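# Move the thin-walled cover from its holder onto the module

## Task

Lift the cover out of its holder and set it on the base plate so it sits over the module. It must rest there on its own when finished, not held by the robot. Its walls are thin, and anything beyond the slightest dent counts as failure.

## Robot and tools

Robot: two six-joint UR-style arms, left_arm and right_arm, each ending in a Robotiq 2F-85 parallel gripper with a wrist camera. Scene frame: origin on the table top midway between the arms, +x out over the table, +z up, and left_arm on the +y side. The names left and right do not refer to image sides. The left base is at (+0.003, +0.319, 0) m and the right base at (+0.034, -0.428, 0) m, both almost unrotated about z.

execute_actions takes {"actions": [...], "pictures": true/false}. The list holds at most one item. An empty list moves nothing and just reports the state. An item with "rows" is a motion: 1 to 15 rows, and "steps" from 1 to 15 (default 15). Each control step lasts 1/30 s and uses one row; if there are fewer rows than steps, the last row is repeated. An item with only "steps" (up to 300) is a wait. It ends that many steps after the previous result, and your reply time counts toward it. If a call is refused, nothing is sent to the robot.

Each row has 18 numbers and always covers both arms: first left_arm's 9 numbers, then right_arm's 9.
- The first 6 of each arm's numbers are absolute joint target angles in radians, in this order: shoulder pan, shoulder lift, elbow, wrist 1, wrist 2, wrist 3. This is the same order the Joint positions line uses.
- The next 3 are gripper position, force_limit and speed, each from -1 to 1.

Joint ranges: pan -3.142 to 3.142; lift -6.283 to 6.283; elbow 0.000 to 3.142; the three wrist joints -6.283 to 6.283. A call is refused if a target goes more than 0.010 rad beyond a range end and also lies farther out than the joint's last reported angle. Targets past the real end, which can differ from the stated end by 0.010 rad, are clipped. When that happens, a result may say "joint sent to its limit".

Motion is slowed in several ways:
- Each step's target stays within 0.575 rad of the measured angle.
- If a step would carry the gripper more than 100 mm from where it is, all of that arm's targets are scaled back.
- Commands are smoothed, so the arm trails them by about 0.17 s, and a big move may not be finished when the result arrives.
- Between calls, the arms keep heading for the last row you sent. They stop once everything settles or a step is HELD.

Gripper position: +1 is fully open (85 mm between pads), about -0.8 brings the pads together, and -1 closes until something blocks the fingers. force_limit sets the pad force. On a 40 mm object closed slowly, -1 gives roughly 20 N, 0 gives 128 N and +1 gives 235 N. A faster close adds up to about 5 N at speed 0 and 12 N at speed +1. speed sets the gap rate: about 20 mm/s at -1, 85 at 0 and 150 at +1. A new force or speed only takes effect together with a position change of at least 0.01. To grip more gently, open the gripper first. To leave a gripper untouched, repeat its last three numbers, because a 0 is a real command.

Gripper geometry: the fingers point along the gripper's +z and close along its y. end_effector_position is the point between the closed pads. Closed fingertips reach about 19 mm past it, open ones about 6 mm. Closing pushes the tips about 13 mm farther out, so leave that much clearance above a surface. A flat block sticks out about 9 cm toward the gripper's +x.

Results:
- The state line gives, for each arm, the gripper position (m), quat_wxyz and velocities in the scene frame. Positions get less accurate at long reach.
- Joint positions and Joint velocities list each arm's joints in column order.
- object_status: 0 moving, 1 blocked while opening, 2 blocked while closing (a grip), 3 reached the target or closed fully (a thin part may still be held). After a grip at force_limit -1, the status stays 2 even if the part is lost.
- position_measured is in counts: 3 fully open, about 78 is 60 mm, 130 is 40 mm, 180 is 20 mm, 230 pads touching.
- Wrist force and Wrist torque are given in the end effector's own axes. They include noise (SD up to 2.4 N), an offset of up to about 4 N, and saturate near 50 N. "no reading" is normal.
- "joint command not followed" means the clearance check altered some joint targets. HELD marks steps on which your row was not sent, in whole or in part.

Faults: contact torque reaching a joint's load limit, or an outside force of 150 N on the arm or its load, stops that arm for 10 s. Load limits are 142 N m for pan, lift and elbow, and 26.6 N m for each wrist joint. Holding loads heats the motors. A MOTOR HOT warning appears at 70 °C, and at 85 °C the arm is braked until it cools.

zoom_image: {"camera": one of cam_head_left, cam_head_right, cam_left_wrist, cam_right_wrist, "region": [x0, y0, x1, y1]}. The region is in pixels of that camera's 672x504 image, measured from the top-left, and can be at most 504x504. It gives an enlarged view of the latest picture. Calibration (K, distortion, T_world_to_cam) comes with the session. Wrist camera poses follow the joint readings, and all cameras may be slightly off.

read_manual: optional "section" ("licences"). It only returns licence text.

finished_scene: {"scene": current scene number}. It ends the scene for good and reports whether the goal was met. Replying without any tool call also ends the run.

Things to avoid:
- Squeezing the cover's thin walls: use a low force_limit and slow speed, and check object_status 2.
- Dropping or slamming the cover, or knocking anything off the table.
- Letting the arms collide, pressing hard, or leaving the cover supported only by the gripper. Release it and lift clear before finishing.

Loose objects may occasionally be nudged by outside pushes.

Each tool is called after "Request:" as name(argument=value, ...) on one line, values as JSON.

## Session

Request:
execute_actions(actions=[])

Scene clock: 0.00 s of 5600.00 s.
left_arm: end_effector_position=(+0.3446, +0.4987, +0.2638) position_measured=3 object_status=3 end_effector_quat_wxyz=(+0.160, +0.070, +0.982, -0.068) end_effector_velocity=(+0.000, -0.000, -0.000) end_effector_angular_velocity=(-0.001, +0.001, -0.000) | right_arm: end_effector_position=(+0.5349, -0.5533, +0.1191) position_measured=3 object_status=3 end_effector_quat_wxyz=(-0.478, +0.707, -0.398, -0.337) end_effector_velocity=(-0.000, +0.001, -0.000) end_effector_angular_velocity=(+0.002, +0.002, -0.000)
Joint positions: left_arm=[ 0.309 -1.981  2.14  -1.983 -1.813  0.417] | right_arm=[-0.897 -0.912  1.456 -0.937 -0.967  2.928]
Joint velocities: left_arm=[-0.     0.001  0.    -0.    -0.001 -0.   ] | right_arm=[ 0.    -0.     0.002  0.     0.     0.   ]
Motor temperatures (°C, as the motors report them): left_arm=[23 26 24 34 31 31] | right_arm=[27 29 25 31 31 31]
Wrist force (N, on the end effector, along its own x y z axes, offset not removed): no reading
Wrist torque (N m, same axes, about the end effector's origin, offset not removed): no reading
camera_calibration (this result's frames):
cam_left_wrist: T_world_to_cam=[[0.181324, 0.98058, -0.0747298, -0.533824], [0.791867, -0.100523, 0.602363, -0.350807], [0.583153, -0.168399, -0.794716, 0.247138], [0, 0, 0, 1]] pos_world=[0.230469, 0.529811, 0.367825]
cam_right_wrist: T_world_to_cam=[[-0.883805, -0.224041, -0.410724, 0.390143], [-0.411869, -0.0438467, 0.910188, 0.11841], [-0.221928, 0.973593, -0.0535235, 0.81621], [0, 0, 0, 1]] pos_world=[0.57472, -0.702057, 0.0961523]

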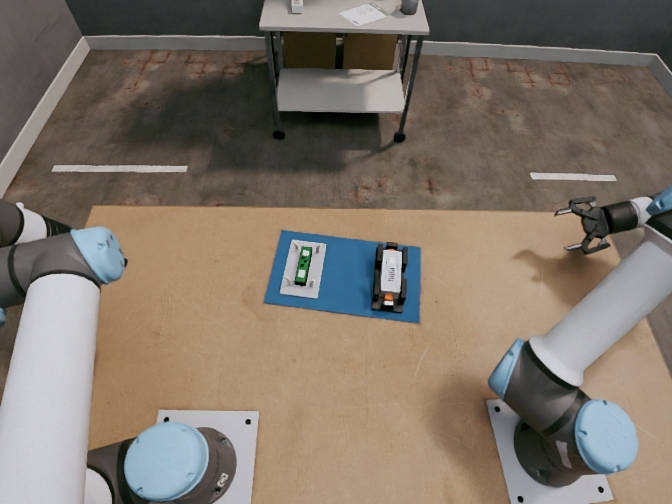

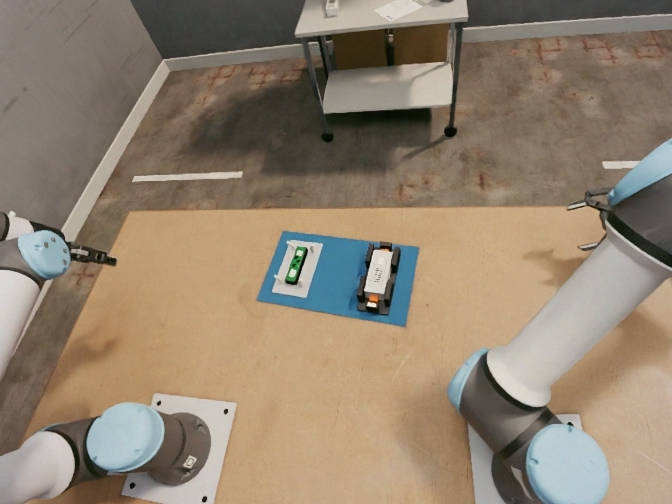

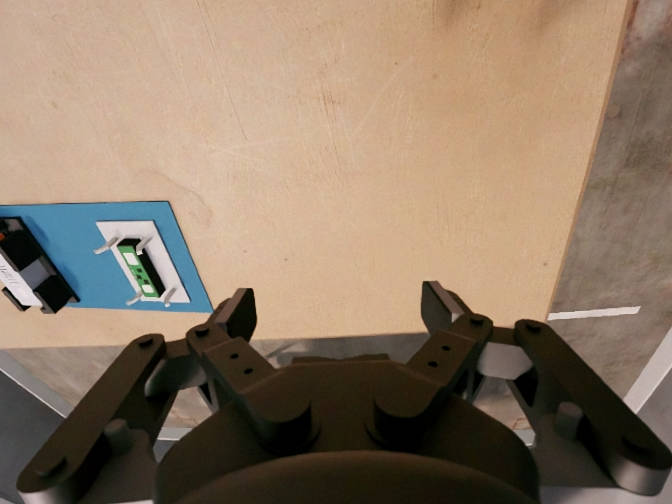

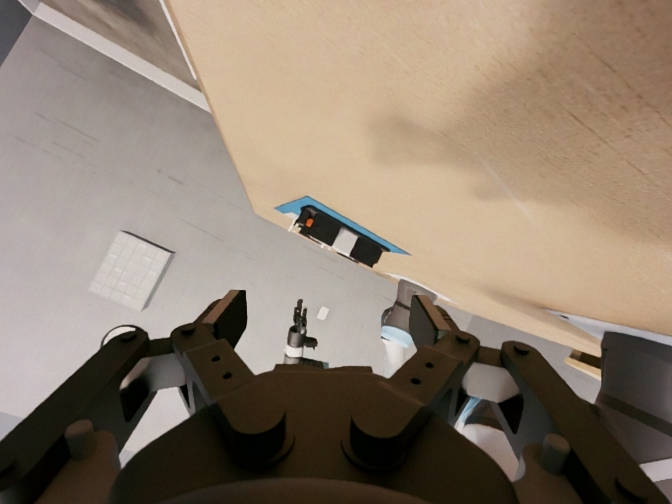

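Request:
execute_actions(actions=[{"rows":[[-0.9782,-1.2292,1.6723,-2.0139,-1.571,-0.852,0.45,-0.65,-1,-0.897,-0.912,1.456,-0.937,-0.967,2.928,1,-1,0]],"steps":15}], pictures=false)

Request:
execute_actions(actions=[{"steps":50}])

Request:
zoom_image(camera="cam_left_wrist", region=[220,100,450,330])

Scene clock: 8.27 s of 5600.00 s.
left_arm: end_effector_position=(+0.5286, +0.3465, +0.2220) position_measured=25 object_status=0 end_effector_quat_wxyz=(+0.062, +0.059, +0.995, -0.052) end_effector_velocity=(+0.223, -0.520, -0.157) end_effector_angular_velocity=(+0.110, +0.353, -0.000) | right_arm: end_effector_position=(+0.5348, -0.5533, +0.1190) position_measured=3 object_status=3 end_effector_quat_wxyz=(-0.479, +0.706, -0.398, -0.337) end_effector_velocity=(+0.000, -0.001, +0.000) end_effector_angular_velocity=(-0.001, -0.001, -0.001)
Joint positions: left_arm=[-0.152 -1.559  1.856 -2.003 -1.662 -0.044] | right_arm=[-0.897 -0.912  1.456 -0.937 -0.967  2.928]
Joint velocities: left_arm=[-1.03   0.685 -0.387 -0.025  0.192 -1.017] | right_arm=[-0.001 -0.    -0.001 -0.001  0.001 -0.   ]
Motor temperatures (°C, as the motors report them): left_arm=[23 26 24 34 31 31] | right_arm=[27 29 25 31 31 31]
Wrist force (N, on the end effector, along its own x y z axes, offset not removed): left_arm=[-2.5 0.3 1.3] | right_arm=[0.6 4.3 -2.0]
Wrist torque (N m, same axes, about the end effector's origin, offset not removed): left_arm=[0.10 0.67 0.23] | right_arm=[0.99 -0.32 -0.09]
Steps of this call (steps 1 to 90: nothing new was sent; then 4.77 s passed at rest; steps 91 to 105: all 15 steps of this action). Readings (joint positions | what the end effector reports):
91: left_arm=[0.308 -1.981 2.139 -1.983 -1.813 0.416] | right_arm=[-0.897 -0.912 1.456 -0.937 -0.967 2.928] | left_arm position_measured=3 object_status=0 | right_arm position_measured=3 object_status=3
92: left_arm=[0.299 -1.972 2.130 -1.985 -1.804 0.407] | right_arm=[-0.897 -0.912 1.456 -0.937 -0.967 2.928] | left_arm position_measured=3 object_status=0 | right_arm position_measured=3 object_status=3
94: left_arm=[0.234 -1.906 2.073 -1.989 -1.772 0.341] | right_arm=[-0.897 -0.912 1.456 -0.937 -0.967 2.928] | left_arm position_measured=5 object_status=0 | right_arm position_measured=3 object_status=3
98: left_arm=[0.089 -1.762 1.972 -1.995 -1.721 0.197] | right_arm=[-0.897 -0.912 1.456 -0.937 -0.967 2.928] | left_arm position_measured=12 object_status=0 | right_arm position_measured=3 object_status=3
105: the state above

Scene clock: 9.93 s of 5600.00 s.
left_arm: end_effector_position=(+0.4451, -0.1030, +0.1270) position_measured=72 object_status=3 end_effector_quat_wxyz=(-0.000, +0.065, +0.998, -0.000) end_effector_velocity=(-0.000, -0.000, -0.000) end_effector_angular_velocity=(-0.001, +0.001, +0.000) | right_arm: end_effector_position=(+0.5348, -0.5533, +0.1191) position_measured=3 object_status=3 end_effector_quat_wxyz=(-0.479, +0.706, -0.398, -0.337) end_effector_velocity=(+0.000, +0.000, +0.000) end_effector_angular_velocity=(-0.001, -0.000, +0.001)
Joint positions: left_arm=[-0.978 -1.229  1.672 -2.014 -1.571 -0.852] | right_arm=[-0.897 -0.912  1.456 -0.937 -0.967  2.928]
Joint velocities: left_arm=[ 0.     0.    -0.    -0.    -0.001 -0.   ] | right_arm=[ 0.001 -0.    -0.002  0.001 -0.    -0.   ]
Motor temperatures (°C, as the motors report them): left_arm=[23 26 24 34 31 31] | right_arm=[27 29 25 31 31 31]
Wrist force (N, on the end effector, along its own x y z axes, offset not removed): left_arm=[0.2 2.5 3.1] | right_arm=[-1.2 1.7 1.0]
Wrist torque (N m, same axes, about the end effector's origin, offset not removed): left_arm=[0.48 0.03 0.02] | right_arm=[0.47 0.29 -0.05]
Steps of this call (steps 1 to 45: the robot went on to your last target; steps 46 to 50: nothing new was sent). Readings (joint positions | what the end effector reports):
1: left_arm=[-0.187 -1.537 1.843 -2.003 -1.656 -0.079] | right_arm=[-0.897 -0.912 1.456 -0.937 -0.967 2.928] | left_arm position_measured=26 object_status=0 | right_arm position_measured=3 object_status=3
2: left_arm=[-0.222 -1.516 1.832 -2.004 -1.650 -0.114] | right_arm=[-0.897 -0.912 1.456 -0.937 -0.967 2.928] | left_arm position_measured=28 object_status=0 | right_arm position_measured=3 object_status=3
4: left_arm=[-0.291 -1.478 1.811 -2.005 -1.639 -0.183] | right_arm=[-0.897 -0.912 1.456 -0.937 -0.967 2.928] | left_arm position_measured=32 object_status=0 | right_arm position_measured=3 object_status=3
8: left_arm=[-0.429 -1.417 1.776 -2.008 -1.622 -0.321] | right_arm=[-0.897 -0.912 1.456 -0.937 -0.967 2.928] | left_arm position_measured=39 object_status=0 | right_arm position_measured=3 object_status=3
50: the state above
All arms were judged still, so your last target was given up. Only a new action makes them travel on or press farther. Fingers that are still opening or closing keep moving.
camera_calibration (this result's frames):
cam_left_wrist: T_world_to_cam=[[0.161579, 0.986475, 0.0275622, 0.024219], [0.937114, -0.16213, 0.30908, -0.442248], [0.309369, -0.024112, -0.950636, 0.135042], [0, 0, 0, 1]] pos_world=[0.368746, -0.0923369, 0.264399]
cam_right_wrist: T_world_to_cam=[[-0.884041, -0.223373, -0.41058, 0.390593], [-0.411673, -0.0438945, 0.910274, 0.118266], [-0.221353, 0.973744, -0.0531522, 0.815935], [0, 0, 0, 1]] pos_world=[0.574597, -0.702073, 0.0960838]

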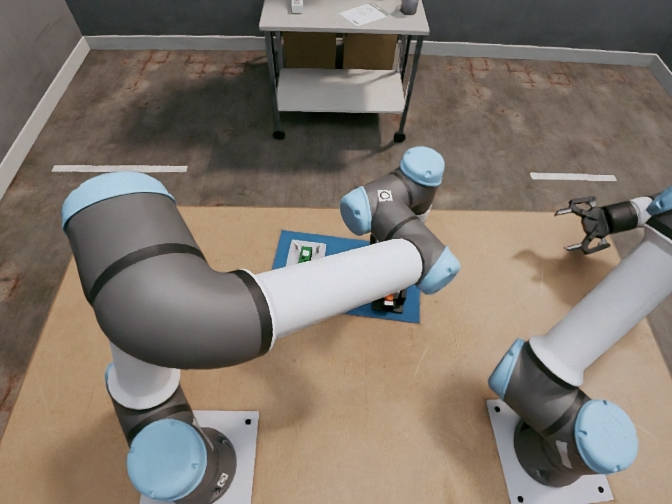

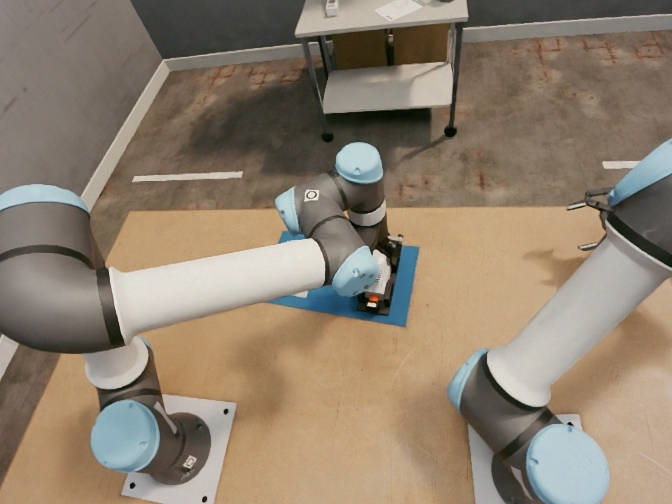

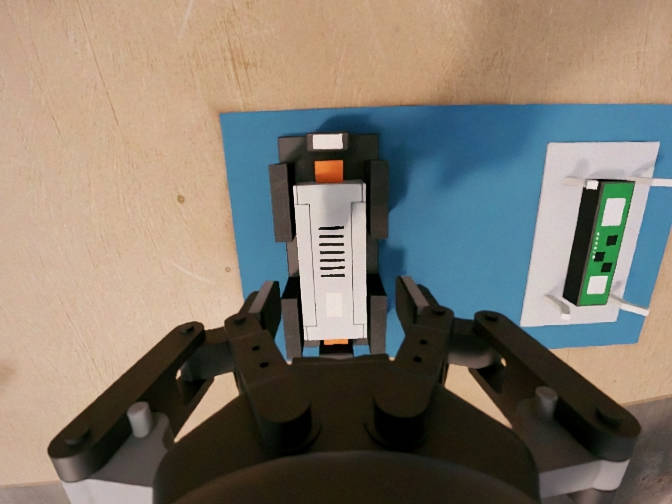

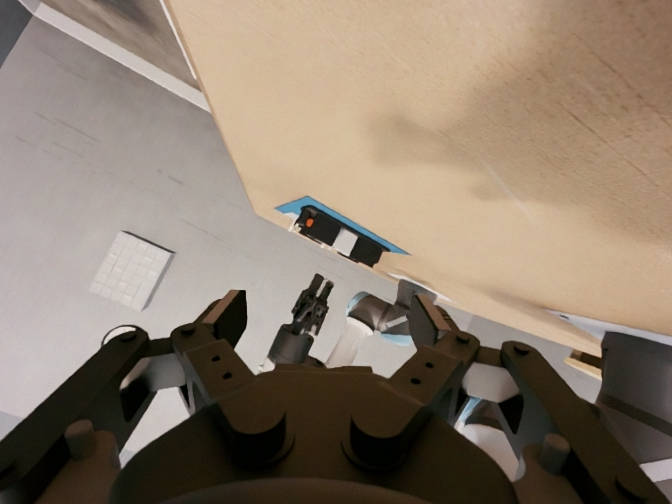

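Region (220, 100, 450, 330) of cam_left_wrist's 672x504 image, scaled by 2.191, with more detail than that image has.

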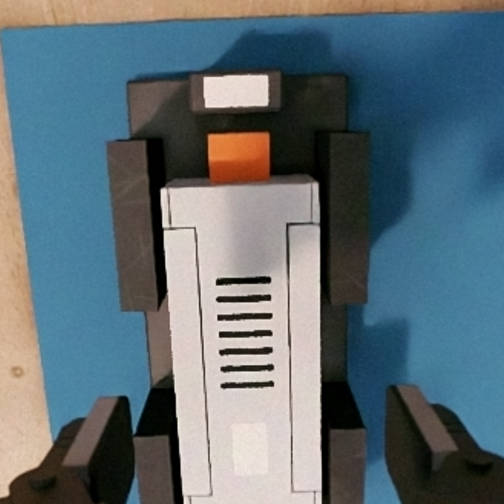

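Request:
execute_actions(actions=[{"rows":[[-0.9822,-1.182,1.726,-2.1148,-1.571,-0.856,0.45,-0.65,-1,-0.897,-0.912,1.456,-0.937,-0.967,2.928,1,-1,0]],"steps":15}])

Request:
zoom_image(camera="cam_left_wrist", region=[220,130,450,360])

Scene clock: 16.87 s of 5600.00 s.
left_arm: end_effector_position=(+0.4434, -0.1048, +0.0854) position_measured=72 object_status=3 end_effector_quat_wxyz=(-0.000, +0.065, +0.998, -0.000) end_effector_velocity=(+0.000, -0.000, -0.004) end_effector_angular_velocity=(-0.001, -0.001, +0.000) | right_arm: end_effector_position=(+0.5348, -0.5533, +0.1191) position_measured=3 object_status=3 end_effector_quat_wxyz=(-0.479, +0.706, -0.398, -0.337) end_effector_velocity=(-0.000, +0.000, -0.000) end_effector_angular_velocity=(+0.001, +0.001, -0.000)
Joint positions: left_arm=[-0.982 -1.182  1.726 -2.114 -1.571 -0.856] | right_arm=[-0.897 -0.912  1.456 -0.937 -0.967  2.928]
Joint velocities: left_arm=[-0.     0.004  0.005 -0.01   0.    -0.001] | right_arm=[0.    0.    0.001 0.    0.    0.   ]
Motor temperatures (°C, as the motors report them): left_arm=[23 26 24 34 31 31] | right_arm=[27 29 25 31 31 31]
Wrist force (N, on the end effector, along its own x y z axes, offset not removed): left_arm=[0.2 -2.7 3.6] | right_arm=[-1.4 4.5 1.4]
Wrist torque (N m, same axes, about the end effector's origin, offset not removed): left_arm=[-0.27 0.01 0.19] | right_arm=[0.98 0.43 0.07]
Steps of this call (steps 1 to 90: nothing new was sent; then 3.43 s passed at rest; steps 91 to 105: all 15 steps of this action). Readings (joint positions | what the end effector reports):
91: left_arm=[-0.978 -1.229 1.673 -2.014 -1.571 -0.852] | right_arm=[-0.897 -0.912 1.456 -0.937 -0.967 2.928] | left_arm position_measured=72 object_status=3 | right_arm position_measured=3 object_status=3
92: left_arm=[-0.979 -1.222 1.680 -2.024 -1.571 -0.853] | right_arm=[-0.897 -0.912 1.456 -0.937 -0.967 2.928] | left_arm position_measured=72 object_status=3 | right_arm position_measured=3 object_status=3
94: left_arm=[-0.981 -1.203 1.702 -2.064 -1.571 -0.854] | right_arm=[-0.897 -0.912 1.456 -0.937 -0.967 2.928] | left_arm position_measured=72 object_status=3 | right_arm position_measured=3 object_status=3
98: left_arm=[-0.982 -1.187 1.720 -2.103 -1.571 -0.856] | right_arm=[-0.897 -0.912 1.456 -0.937 -0.967 2.928] | left_arm position_measured=72 object_status=3 | right_arm position_measured=3 object_status=3
105: the state above
camera_calibration (this result's frames):
cam_left_wrist: T_world_to_cam=[[0.161579, 0.986474, 0.0275964, 0.0273669], [0.937119, -0.16214, 0.309061, -0.428095], [0.309355, -0.0240765, -0.950642, 0.0959426], [0, 0, 0, 1]] pos_world=[0.367074, -0.0940983, 0.222759]
cam_right_wrist: T_world_to_cam=[[-0.884041, -0.223373, -0.41058, 0.390593], [-0.411673, -0.0438944, 0.910274, 0.118266], [-0.221353, 0.973744, -0.0531521, 0.815935], [0, 0, 0, 1]] pos_world=[0.574597, -0.702073, 0.0960837]

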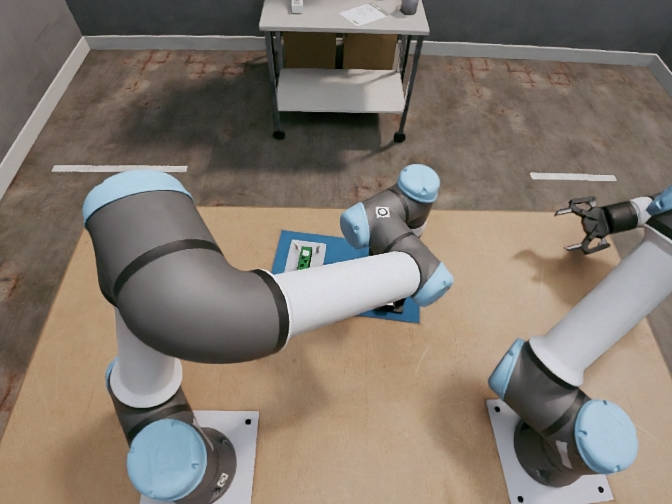

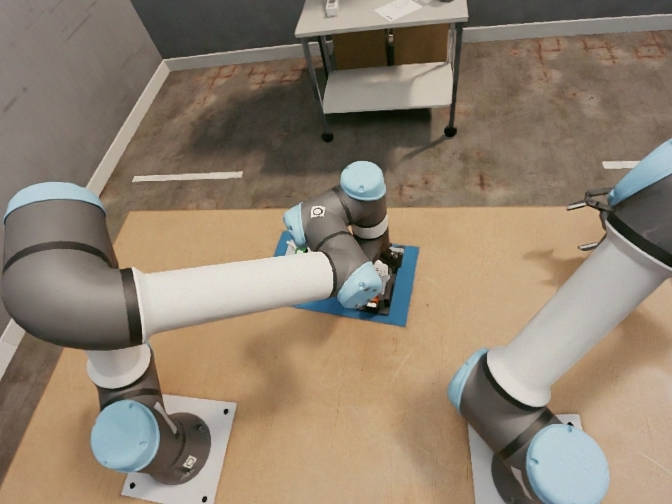

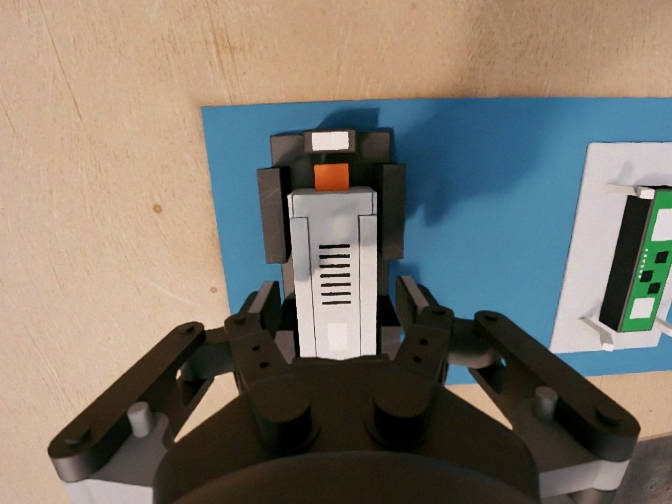

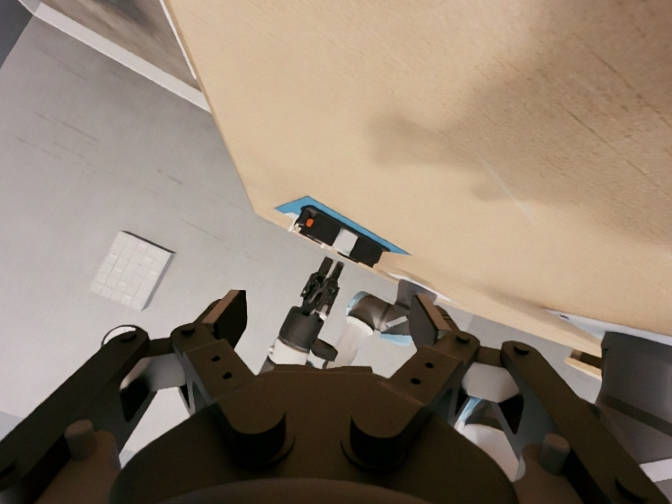

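Region (220, 130, 450, 360) of cam_left_wrist's 672x504 image, scaled by 2.191, with more detail than that image has.

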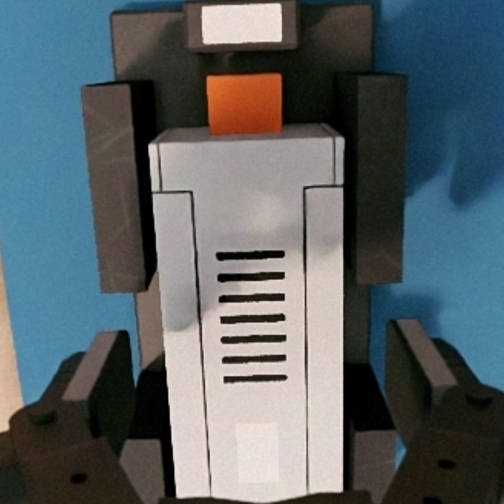

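Request:
execute_actions(actions=[{"rows":[[-0.9822,-1.1534,1.7434,-2.1608,-1.571,-0.856,0.45,-0.65,-1,-0.897,-0.912,1.456,-0.937,-0.967,2.928,1,-1,0]],"steps":15}])

Request:
zoom_image(camera="cam_left_wrist", region=[220,130,450,360])

Scene clock: 26.90 s of 5600.00 s.
left_arm: end_effector_position=(+0.4442, -0.1060, +0.0652) position_measured=72 object_status=3 end_effector_quat_wxyz=(-0.000, +0.065, +0.998, -0.000) end_effector_velocity=(-0.000, +0.000, -0.002) end_effector_angular_velocity=(+0.001, +0.002, -0.000) | right_arm: end_effector_position=(+0.5348, -0.5533, +0.1191) position_measured=3 object_status=3 end_effector_quat_wxyz=(-0.479, +0.706, -0.398, -0.337) end_effector_velocity=(-0.001, -0.000, -0.001) end_effector_angular_velocity=(+0.001, +0.000, -0.001)
Joint positions: left_arm=[-0.982 -1.154  1.743 -2.16  -1.571 -0.856] | right_arm=[-0.897 -0.912  1.456 -0.937 -0.967  2.928]
Joint velocities: left_arm=[ 0.     0.003  0.001 -0.003 -0.001  0.   ] | right_arm=[-0.001  0.     0.002 -0.001 -0.    -0.   ]
Motor temperatures (°C, as the motors report them): left_arm=[23 26 24 34 31 31] | right_arm=[27 29 25 31 31 31]
Wrist force (N, on the end effector, along its own x y z axes, offset not removed): left_arm=[0.9 -1.6 1.0] | right_arm=[0.1 -0.3 1.9]
Wrist torque (N m, same axes, about the end effector's origin, offset not removed): left_arm=[-0.07 -0.02 0.23] | right_arm=[0.23 -0.02 0.00]
Steps of this call (steps 1 to 15: the robot went on to your last target; steps 16 to 90: nothing new was sent; then 6.53 s passed at rest; steps 91 to 105: all 15 steps of this action). Readings (joint positions | what the end effector reports):
91: left_arm=[-0.982 -1.181 1.726 -2.115 -1.571 -0.856] | right_arm=[-0.897 -0.912 1.456 -0.937 -0.967 2.928] | left_arm position_measured=72 object_status=3 | right_arm position_measured=3 object_status=3
92: left_arm=[-0.982 -1.177 1.729 -2.122 -1.571 -0.856] | right_arm=[-0.897 -0.912 1.456 -0.937 -0.967 2.928] | left_arm position_measured=72 object_status=3 | right_arm position_measured=3 object_status=3
94: left_arm=[-0.982 -1.165 1.736 -2.141 -1.571 -0.856] | right_arm=[-0.897 -0.912 1.456 -0.937 -0.967 2.928] | left_arm position_measured=72 object_status=3 | right_arm position_measured=3 object_status=3
98: left_arm=[-0.982 -1.156 1.742 -2.156 -1.571 -0.856] | right_arm=[-0.897 -0.912 1.456 -0.937 -0.967 2.928] | left_arm position_measured=72 object_status=3 | right_arm position_measured=3 object_status=3
105: the state above
camera_calibration (this result's frames):
cam_left_wrist: T_world_to_cam=[[0.16159, 0.986473, 0.0275662, 0.029022], [0.93711, -0.162141, 0.309088, -0.422802], [0.309376, -0.0241129, -0.950634, 0.076469], [0, 0, 0, 1]] pos_world=[0.367864, -0.095339, 0.202577]
cam_right_wrist: T_world_to_cam=[[-0.884041, -0.223373, -0.41058, 0.390593], [-0.411673, -0.0438945, 0.910274, 0.118266], [-0.221353, 0.973744, -0.0531521, 0.815935], [0, 0, 0, 1]] pos_world=[0.574597, -0.702073, 0.0960838]

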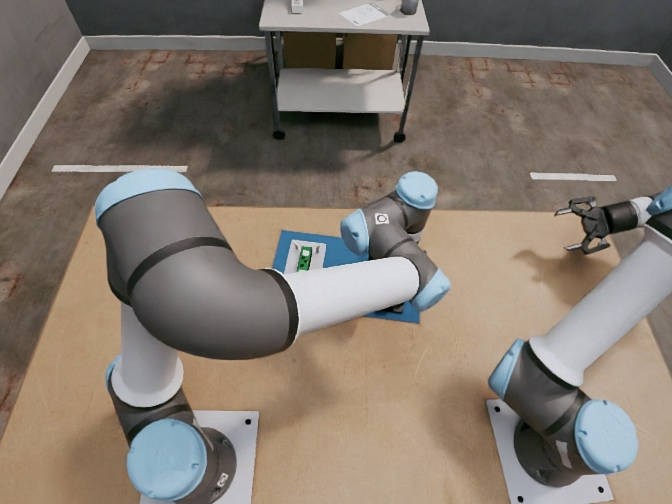

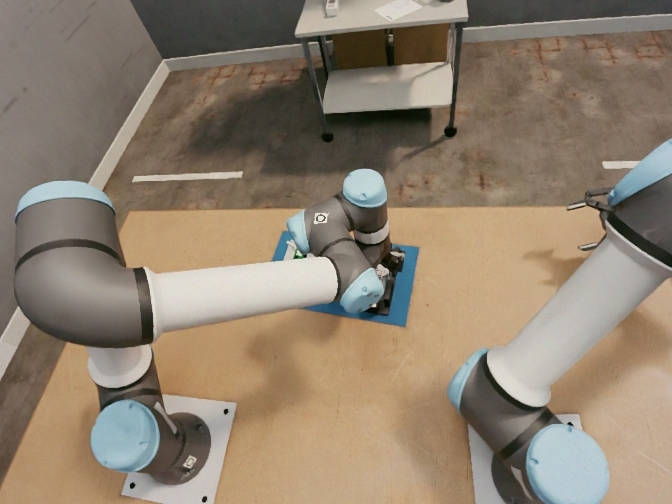

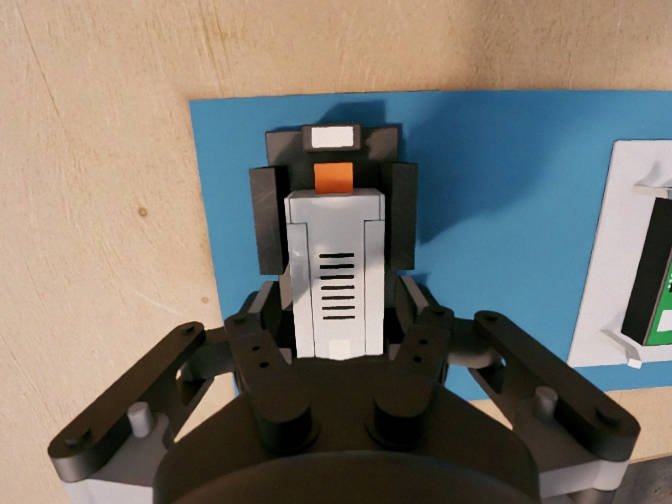

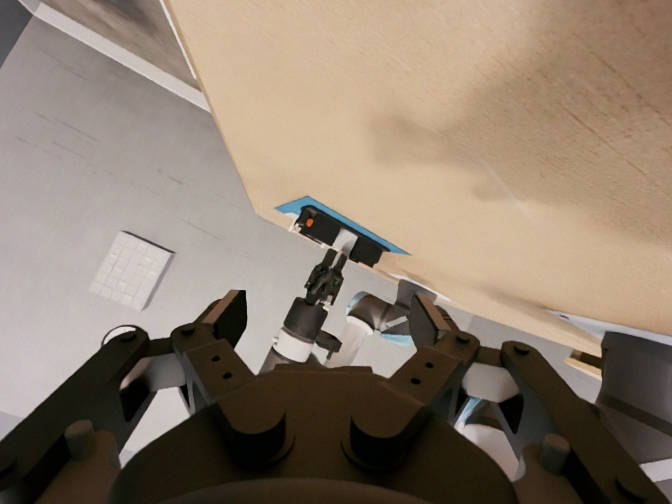

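Region (220, 130, 450, 360) of cam_left_wrist's 672x504 image, scaled by 2.191, with more detail than that image has.

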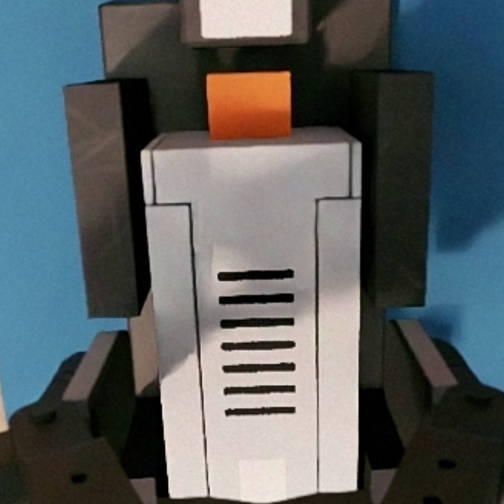

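Request:
execute_actions(actions=[{"rows":[[-0.9822,-1.148,1.747,-2.1698,-1.571,-0.856,0.45,-0.65,-1,-0.897,-0.912,1.456,-0.937,-0.967,2.928,1,-1,0],[-0.9822,-1.143,1.7508,-2.1786,-1.571,-0.856,0.45,-0.65,-1,-0.897,-0.912,1.456,-0.937,-0.967,2.928,1,-1,0],[-0.9822,-1.138,1.7544,-2.1872,-1.571,-0.856,0.45,-0.65,-1,-0.897,-0.912,1.456,-0.937,-0.967,2.928,1,-1,0],[-0.9822,-1.1272,1.762,-2.2056,-1.571,-0.856,0.45,-0.65,-1,-0.897,-0.912,1.456,-0.937,-0.967,2.928,1,-1,0]],"steps":15}], pictures=false)

Request:
execute_actions(actions=[{"rows":[[-0.9822,-1.1272,1.762,-2.2056,-1.571,-0.856,-1,-0.8,-1,-0.897,-0.912,1.456,-0.937,-0.967,2.928,1,-1,0]],"steps":15}], pictures=false)

Request:
execute_actions(actions=[{"steps":25}], pictures=false)

Request:
execute_actions(actions=[{"rows":[[-0.9822,-1.13,1.76,-2.2009,-1.571,-0.856,-1,-0.8,-1,-0.897,-0.912,1.456,-0.937,-0.967,2.928,1,-1,0]],"steps":15}], pictures=false)

Request:
execute_actions(actions=[{"rows":[[-0.9822,-1.1327,1.7581,-2.1962,-1.571,-0.856,-1,-0.8,-1,-0.897,-0.912,1.456,-0.937,-0.967,2.928,1,-1,0]],"steps":15}])

Scene clock: 38.93 s of 5600.00 s.
left_arm: end_effector_position=(+0.4442, -0.1061, +0.0463) position_measured=72 object_status=3 end_effector_quat_wxyz=(-0.000, +0.065, +0.998, -0.000) end_effector_velocity=(-0.000, +0.000, -0.003) end_effector_angular_velocity=(-0.000, +0.001, +0.000) | right_arm: end_effector_position=(+0.5348, -0.5533, +0.1191) position_measured=3 object_status=3 end_effector_quat_wxyz=(-0.479, +0.706, -0.398, -0.337) end_effector_velocity=(-0.000, -0.001, +0.000) end_effector_angular_velocity=(-0.000, -0.000, -0.001)
Joint positions: left_arm=[-0.982 -1.128  1.762 -2.205 -1.571 -0.856] | right_arm=[-0.897 -0.912  1.456 -0.937 -0.967  2.928]
Joint velocities: left_arm=[ 0.001  0.004  0.003 -0.007 -0.001  0.   ] | right_arm=[-0.001  0.    -0.001  0.    -0.001 -0.   ]
Motor temperatures (°C, as the motors report them): left_arm=[23 26 24 34 31 31] | right_arm=[27 29 25 31 31 31]
Wrist force (N, on the end effector, along its own x y z axes, offset not removed): left_arm=[0.2 -2.5 -0.5] | right_arm=[-2.4 1.1 -3.1]
Wrist torque (N m, same axes, about the end effector's origin, offset not removed): left_arm=[-0.32 0.07 0.18] | right_arm=[0.44 0.39 -0.07]
Steps of this call (steps 1 to 15: the robot went on to your last target; steps 16 to 90: nothing new was sent; then 8.53 s passed at rest; steps 91 to 105: all 15 steps of this action). Readings (joint positions | what the end effector reports):
91: left_arm=[-0.982 -1.153 1.743 -2.161 -1.571 -0.856] | right_arm=[-0.897 -0.912 1.456 -0.937 -0.967 2.928] | left_arm position_measured=72 object_status=3 | right_arm position_measured=3 object_status=3
92: left_arm=[-0.982 -1.152 1.744 -2.163 -1.571 -0.856] | right_arm=[-0.897 -0.912 1.456 -0.937 -0.967 2.928] | left_arm position_measured=72 object_status=3 | right_arm position_measured=3 object_status=3
94: left_arm=[-0.982 -1.147 1.748 -2.172 -1.571 -0.856] | right_arm=[-0.897 -0.912 1.456 -0.937 -0.967 2.928] | left_arm position_measured=72 object_status=3 | right_arm position_measured=3 object_status=3
98: left_arm=[-0.982 -1.132 1.758 -2.196 -1.571 -0.856] | right_arm=[-0.897 -0.912 1.456 -0.937 -0.967 2.928] | left_arm position_measured=72 object_status=3 | right_arm position_measured=3 object_status=3
105: the state above

Scene clock: 39.43 s of 5600.00 s.
left_arm: end_effector_position=(+0.4442, -0.1061, +0.0460) position_measured=94 object_status=0 end_effector_quat_wxyz=(-0.000, +0.065, +0.998, -0.000) end_effector_velocity=(-0.000, +0.000, -0.001) end_effector_angular_velocity=(+0.001, +0.001, -0.000) | right_arm: end_effector_position=(+0.5348, -0.5533, +0.1191) position_measured=3 object_status=3 end_effector_quat_wxyz=(-0.479, +0.706, -0.398, -0.337) end_effector_velocity=(-0.000, +0.001, -0.000) end_effector_angular_velocity=(+0.002, +0.002, +0.002)
Joint positions: left_arm=[-0.982 -1.127  1.762 -2.206 -1.571 -0.856] | right_arm=[-0.897 -0.912  1.456 -0.937 -0.967  2.928]
Joint velocities: left_arm=[-0.     0.001  0.     0.    -0.     0.   ] | right_arm=[ 0.002 -0.     0.002  0.001 -0.    -0.   ]
Motor temperatures (°C, as the motors report them): left_arm=[23 26 24 34 31 31] | right_arm=[27 29 25 31 31 31]
Wrist force (N, on the end effector, along its own x y z axes, offset not removed): left_arm=[-0.7 -5.7 -2.7] | right_arm=[1.4 1.3 1.2]
Wrist torque (N m, same axes, about the end effector's origin, offset not removed): left_arm=[-0.85 0.43 0.22] | right_arm=[0.27 0.07 -0.07]
Steps of this call (steps 1 to 15: all 15 steps of this action). Readings (joint positions | what the end effector reports):
1: left_arm=[-0.982 -1.128 1.762 -2.205 -1.571 -0.856] | right_arm=[-0.897 -0.912 1.456 -0.937 -0.967 2.928] | left_arm position_measured=72 object_status=0 | right_arm position_measured=3 object_status=3
2: left_arm=[-0.982 -1.127 1.762 -2.205 -1.571 -0.856] | right_arm=[-0.897 -0.912 1.456 -0.937 -0.967 2.928] | left_arm position_measured=72 object_status=0 | right_arm position_measured=3 object_status=3
4: left_arm=[-0.982 -1.127 1.762 -2.205 -1.571 -0.856] | right_arm=[-0.897 -0.912 1.456 -0.937 -0.967 2.928] | left_arm position_measured=75 object_status=0 | right_arm position_measured=3 object_status=3
8: left_arm=[-0.982 -1.127 1.762 -2.206 -1.571 -0.856] | right_arm=[-0.897 -0.912 1.456 -0.937 -0.967 2.928] | left_arm position_measured=81 object_status=0 | right_arm position_measured=3 object_status=3
15: the state above

Scene clock: 40.27 s of 5600.00 s.
left_arm: end_effector_position=(+0.4442, -0.1061, +0.0460) position_measured=116 object_status=2 end_effector_quat_wxyz=(-0.000, +0.065, +0.998, -0.000) end_effector_velocity=(+0.001, +0.000, +0.000) end_effector_angular_velocity=(+0.000, -0.002, -0.000) | right_arm: end_effector_position=(+0.5348, -0.5533, +0.1191) position_measured=3 object_status=3 end_effector_quat_wxyz=(-0.479, +0.706, -0.398, -0.337) end_effector_velocity=(+0.000, -0.001, +0.000) end_effector_angular_velocity=(-0.002, -0.001, +0.001)
Joint positions: left_arm=[-0.982 -1.127  1.762 -2.206 -1.571 -0.856] | right_arm=[-0.897 -0.912  1.456 -0.937 -0.967  2.928]
Joint velocities: left_arm=[ 0.    -0.001 -0.    -0.     0.002  0.   ] | right_arm=[-0.    -0.    -0.002 -0.001 -0.001 -0.   ]
Motor temperatures (°C, as the motors report them): left_arm=[23 26 24 34 31 31] | right_arm=[27 29 25 31 31 31]
Wrist force (N, on the end effector, along its own x y z axes, offset not removed): left_arm=[0.2 2.6 -28.9] | right_arm=[1.4 -1.0 -0.5]
Wrist torque (N m, same axes, about the end effector's origin, offset not removed): left_arm=[0.04 0.50 0.25] | right_arm=[-0.01 -0.02 -0.27]
Steps of this call (steps 1 to 15: the robot went on to your last target; steps 16 to 25: nothing new was sent). Readings (joint positions | what the end effector reports):
1: left_arm=[-0.982 -1.127 1.762 -2.206 -1.571 -0.856] | right_arm=[-0.897 -0.912 1.456 -0.937 -0.967 2.928] | left_arm position_measured=95 object_status=0 | right_arm position_measured=3 object_status=3
2: left_arm=[-0.982 -1.127 1.762 -2.206 -1.571 -0.856] | right_arm=[-0.897 -0.912 1.456 -0.937 -0.967 2.928] | left_arm position_measured=97 object_status=0 | right_arm position_measured=3 object_status=3
4: left_arm=[-0.982 -1.127 1.762 -2.206 -1.571 -0.856] | right_arm=[-0.897 -0.912 1.456 -0.937 -0.967 2.928] | left_arm position_measured=101 object_status=0 | right_arm position_measured=3 object_status=3
8: left_arm=[-0.982 -1.127 1.762 -2.206 -1.571 -0.856] | right_arm=[-0.897 -0.912 1.456 -0.937 -0.967 2.928] | left_arm position_measured=108 object_status=0 | right_arm position_measured=3 object_status=3
25: the state above
All arms were judged still, so your last target was given up. Only a new action makes them travel on or press farther. Fingers that are still opening or closing keep moving.

Scene clock: 40.77 s of 5600.00 s.
left_arm: end_effector_position=(+0.4442, -0.1060, +0.0479) position_measured=117 object_status=2 end_effector_quat_wxyz=(-0.000, +0.065, +0.998, -0.000) end_effector_velocity=(+0.001, -0.001, +0.002) end_effector_angular_velocity=(-0.003, -0.003, -0.001) | right_arm: end_effector_position=(+0.5348, -0.5533, +0.1191) position_measured=3 object_status=3 end_effector_quat_wxyz=(-0.479, +0.706, -0.398, -0.337) end_effector_velocity=(+0.001, -0.001, -0.000) end_effector_angular_velocity=(-0.003, -0.002, +0.000)
Joint positions: left_arm=[-0.982 -1.13   1.76  -2.201 -1.571 -0.856] | right_arm=[-0.897 -0.912  1.456 -0.937 -0.967  2.928]
Joint velocities: left_arm=[-0.    -0.002 -0.001 -0.001  0.001  0.001] | right_arm=[ 0.     0.    -0.002 -0.002 -0.     0.   ]
Motor temperatures (°C, as the motors report them): left_arm=[23 26 24 34 31 31] | right_arm=[27 29 25 31 31 31]
Wrist force (N, on the end effector, along its own x y z axes, offset not removed): left_arm=[0.2 -5.4 37.8] | right_arm=[0.8 -0.9 -1.5]
Wrist torque (N m, same axes, about the end effector's origin, offset not removed): left_arm=[0.40 -0.37 0.47] | right_arm=[-0.10 0.09 -0.22]
Steps of this call (steps 1 to 15: all 15 steps of this action). Readings (joint positions | what the end effector reports):
1: left_arm=[-0.982 -1.127 1.762 -2.206 -1.571 -0.856] | right_arm=[-0.897 -0.912 1.456 -0.937 -0.967 2.928] | left_arm position_measured=116 object_status=2 | right_arm position_measured=3 object_status=3
2: left_arm=[-0.982 -1.128 1.762 -2.205 -1.571 -0.856] | right_arm=[-0.897 -0.912 1.456 -0.937 -0.967 2.928] | left_arm position_measured=116 object_status=2 | right_arm position_measured=3 object_status=3
4: left_arm=[-0.982 -1.129 1.761 -2.203 -1.571 -0.856] | right_arm=[-0.897 -0.912 1.456 -0.937 -0.967 2.928] | left_arm position_measured=116 object_status=2 | right_arm position_measured=3 object_status=3
8: left_arm=[-0.982 -1.129 1.761 -2.201 -1.571 -0.856] | right_arm=[-0.897 -0.912 1.456 -0.937 -0.967 2.928] | left_arm position_measured=117 object_status=2 | right_arm position_measured=3 object_status=3
15: the state above

Scene clock: 41.27 s of 5600.00 s.
left_arm: end_effector_position=(+0.4442, -0.1061, +0.0500) position_measured=117 object_status=2 end_effector_quat_wxyz=(-0.000, +0.065, +0.998, -0.000) end_effector_velocity=(-0.000, -0.000, -0.001) end_effector_angular_velocity=(+0.000, +0.001, +0.000) | right_arm: end_effector_position=(+0.5348, -0.5533, +0.1191) position_measured=3 object_status=3 end_effector_quat_wxyz=(-0.479, +0.706, -0.398, -0.337) end_effector_velocity=(-0.000, +0.001, -0.000) end_effector_angular_velocity=(+0.002, +0.001, +0.002)
Joint positions: left_arm=[-0.982 -1.133  1.758 -2.196 -1.571 -0.856] | right_arm=[-0.897 -0.912  1.456 -0.937 -0.967  2.928]
Joint velocities: left_arm=[-0.     0.001 -0.     0.    -0.    -0.   ] | right_arm=[ 0.002  0.001  0.001  0.001  0.    -0.   ]
Motor temperatures (°C, as the motors report them): left_arm=[23 26 24 34 31 31] | right_arm=[27 29 25 31 31 31]
Wrist force (N, on the end effector, along its own x y z axes, offset not removed): left_arm=[-1.2 -7.9 35.1] | right_arm=[2.0 2.4 0.3]
Wrist torque (N m, same axes, about the end effector's origin, offset not removed): left_arm=[-0.16 0.09 0.33] | right_arm=[0.50 -0.30 0.13]
Steps of this call (steps 1 to 15: all 15 steps of this action). Readings (joint positions | what the end effector reports):
1: left_arm=[-0.982 -1.130 1.760 -2.201 -1.571 -0.856] | right_arm=[-0.897 -0.912 1.456 -0.937 -0.967 2.928] | left_arm position_measured=117 object_status=2 | right_arm position_measured=3 object_status=3
2: left_arm=[-0.982 -1.131 1.760 -2.200 -1.571 -0.856] | right_arm=[-0.897 -0.912 1.456 -0.937 -0.967 2.928] | left_arm position_measured=117 object_status=2 | right_arm position_measured=3 object_status=3
4: left_arm=[-0.982 -1.132 1.759 -2.198 -1.571 -0.856] | right_arm=[-0.897 -0.912 1.456 -0.937 -0.967 2.928] | left_arm position_measured=117 object_status=2 | right_arm position_measured=3 object_status=3
8: left_arm=[-0.982 -1.132 1.758 -2.197 -1.571 -0.856] | right_arm=[-0.897 -0.912 1.456 -0.937 -0.967 2.928] | left_arm position_measured=117 object_status=2 | right_arm position_measured=3 object_status=3
15: the state above
camera_calibration (this result's frames):
cam_left_wrist: T_world_to_cam=[[0.161572, 0.986477, 0.02753, 0.0295144], [0.937126, -0.162113, 0.309054, -0.418152], [0.309337, -0.0241352, -0.950646, 0.0619975], [0, 0, 0, 1]] pos_world=[0.367914, -0.095407, 0.187357]
cam_right_wrist: T_world_to_cam=[[-0.884041, -0.223373, -0.41058, 0.390593], [-0.411673, -0.0438944, 0.910274, 0.118266], [-0.221353, 0.973744, -0.0531522, 0.815935], [0, 0, 0, 1]] pos_world=[0.574597, -0.702073, 0.0960837]

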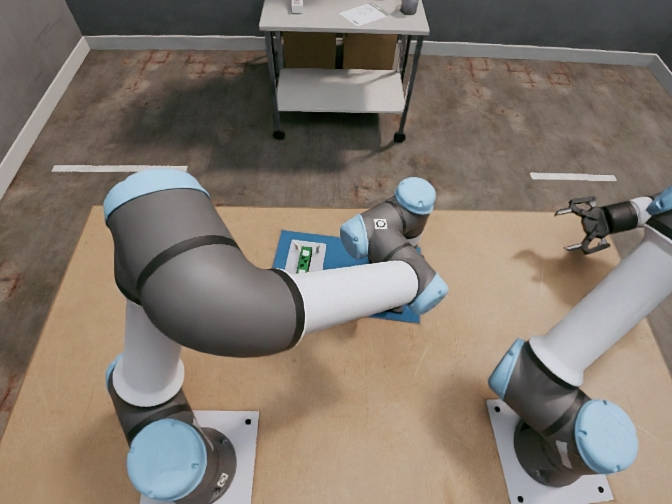

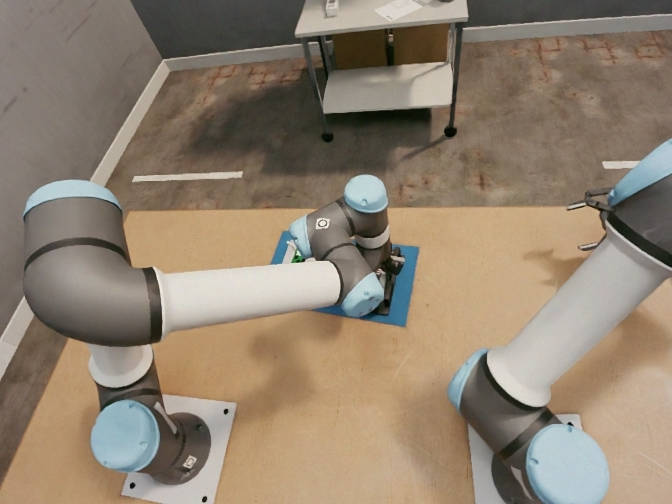

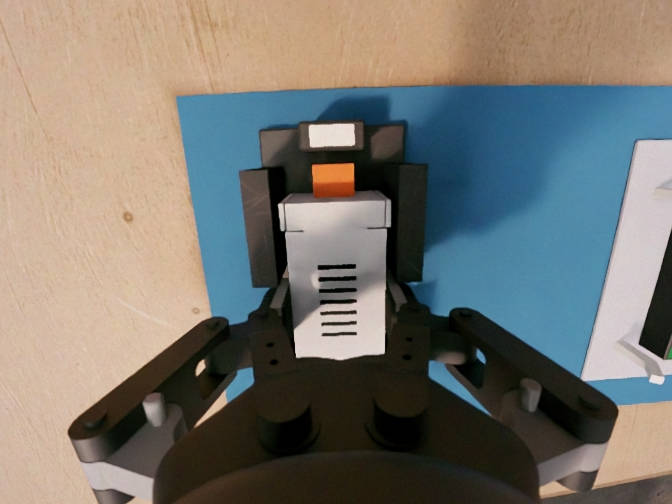

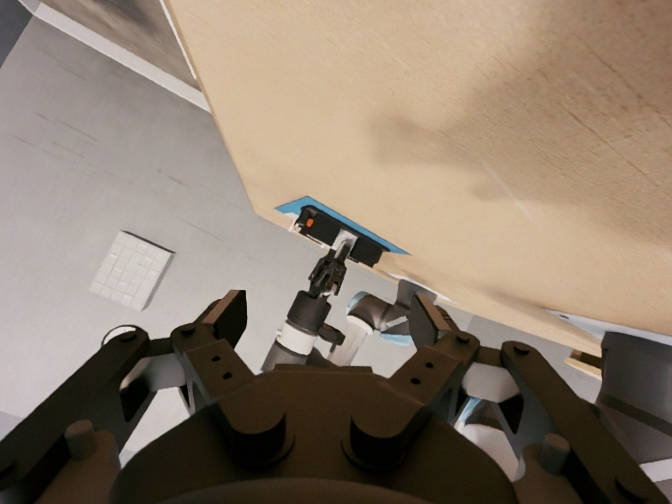

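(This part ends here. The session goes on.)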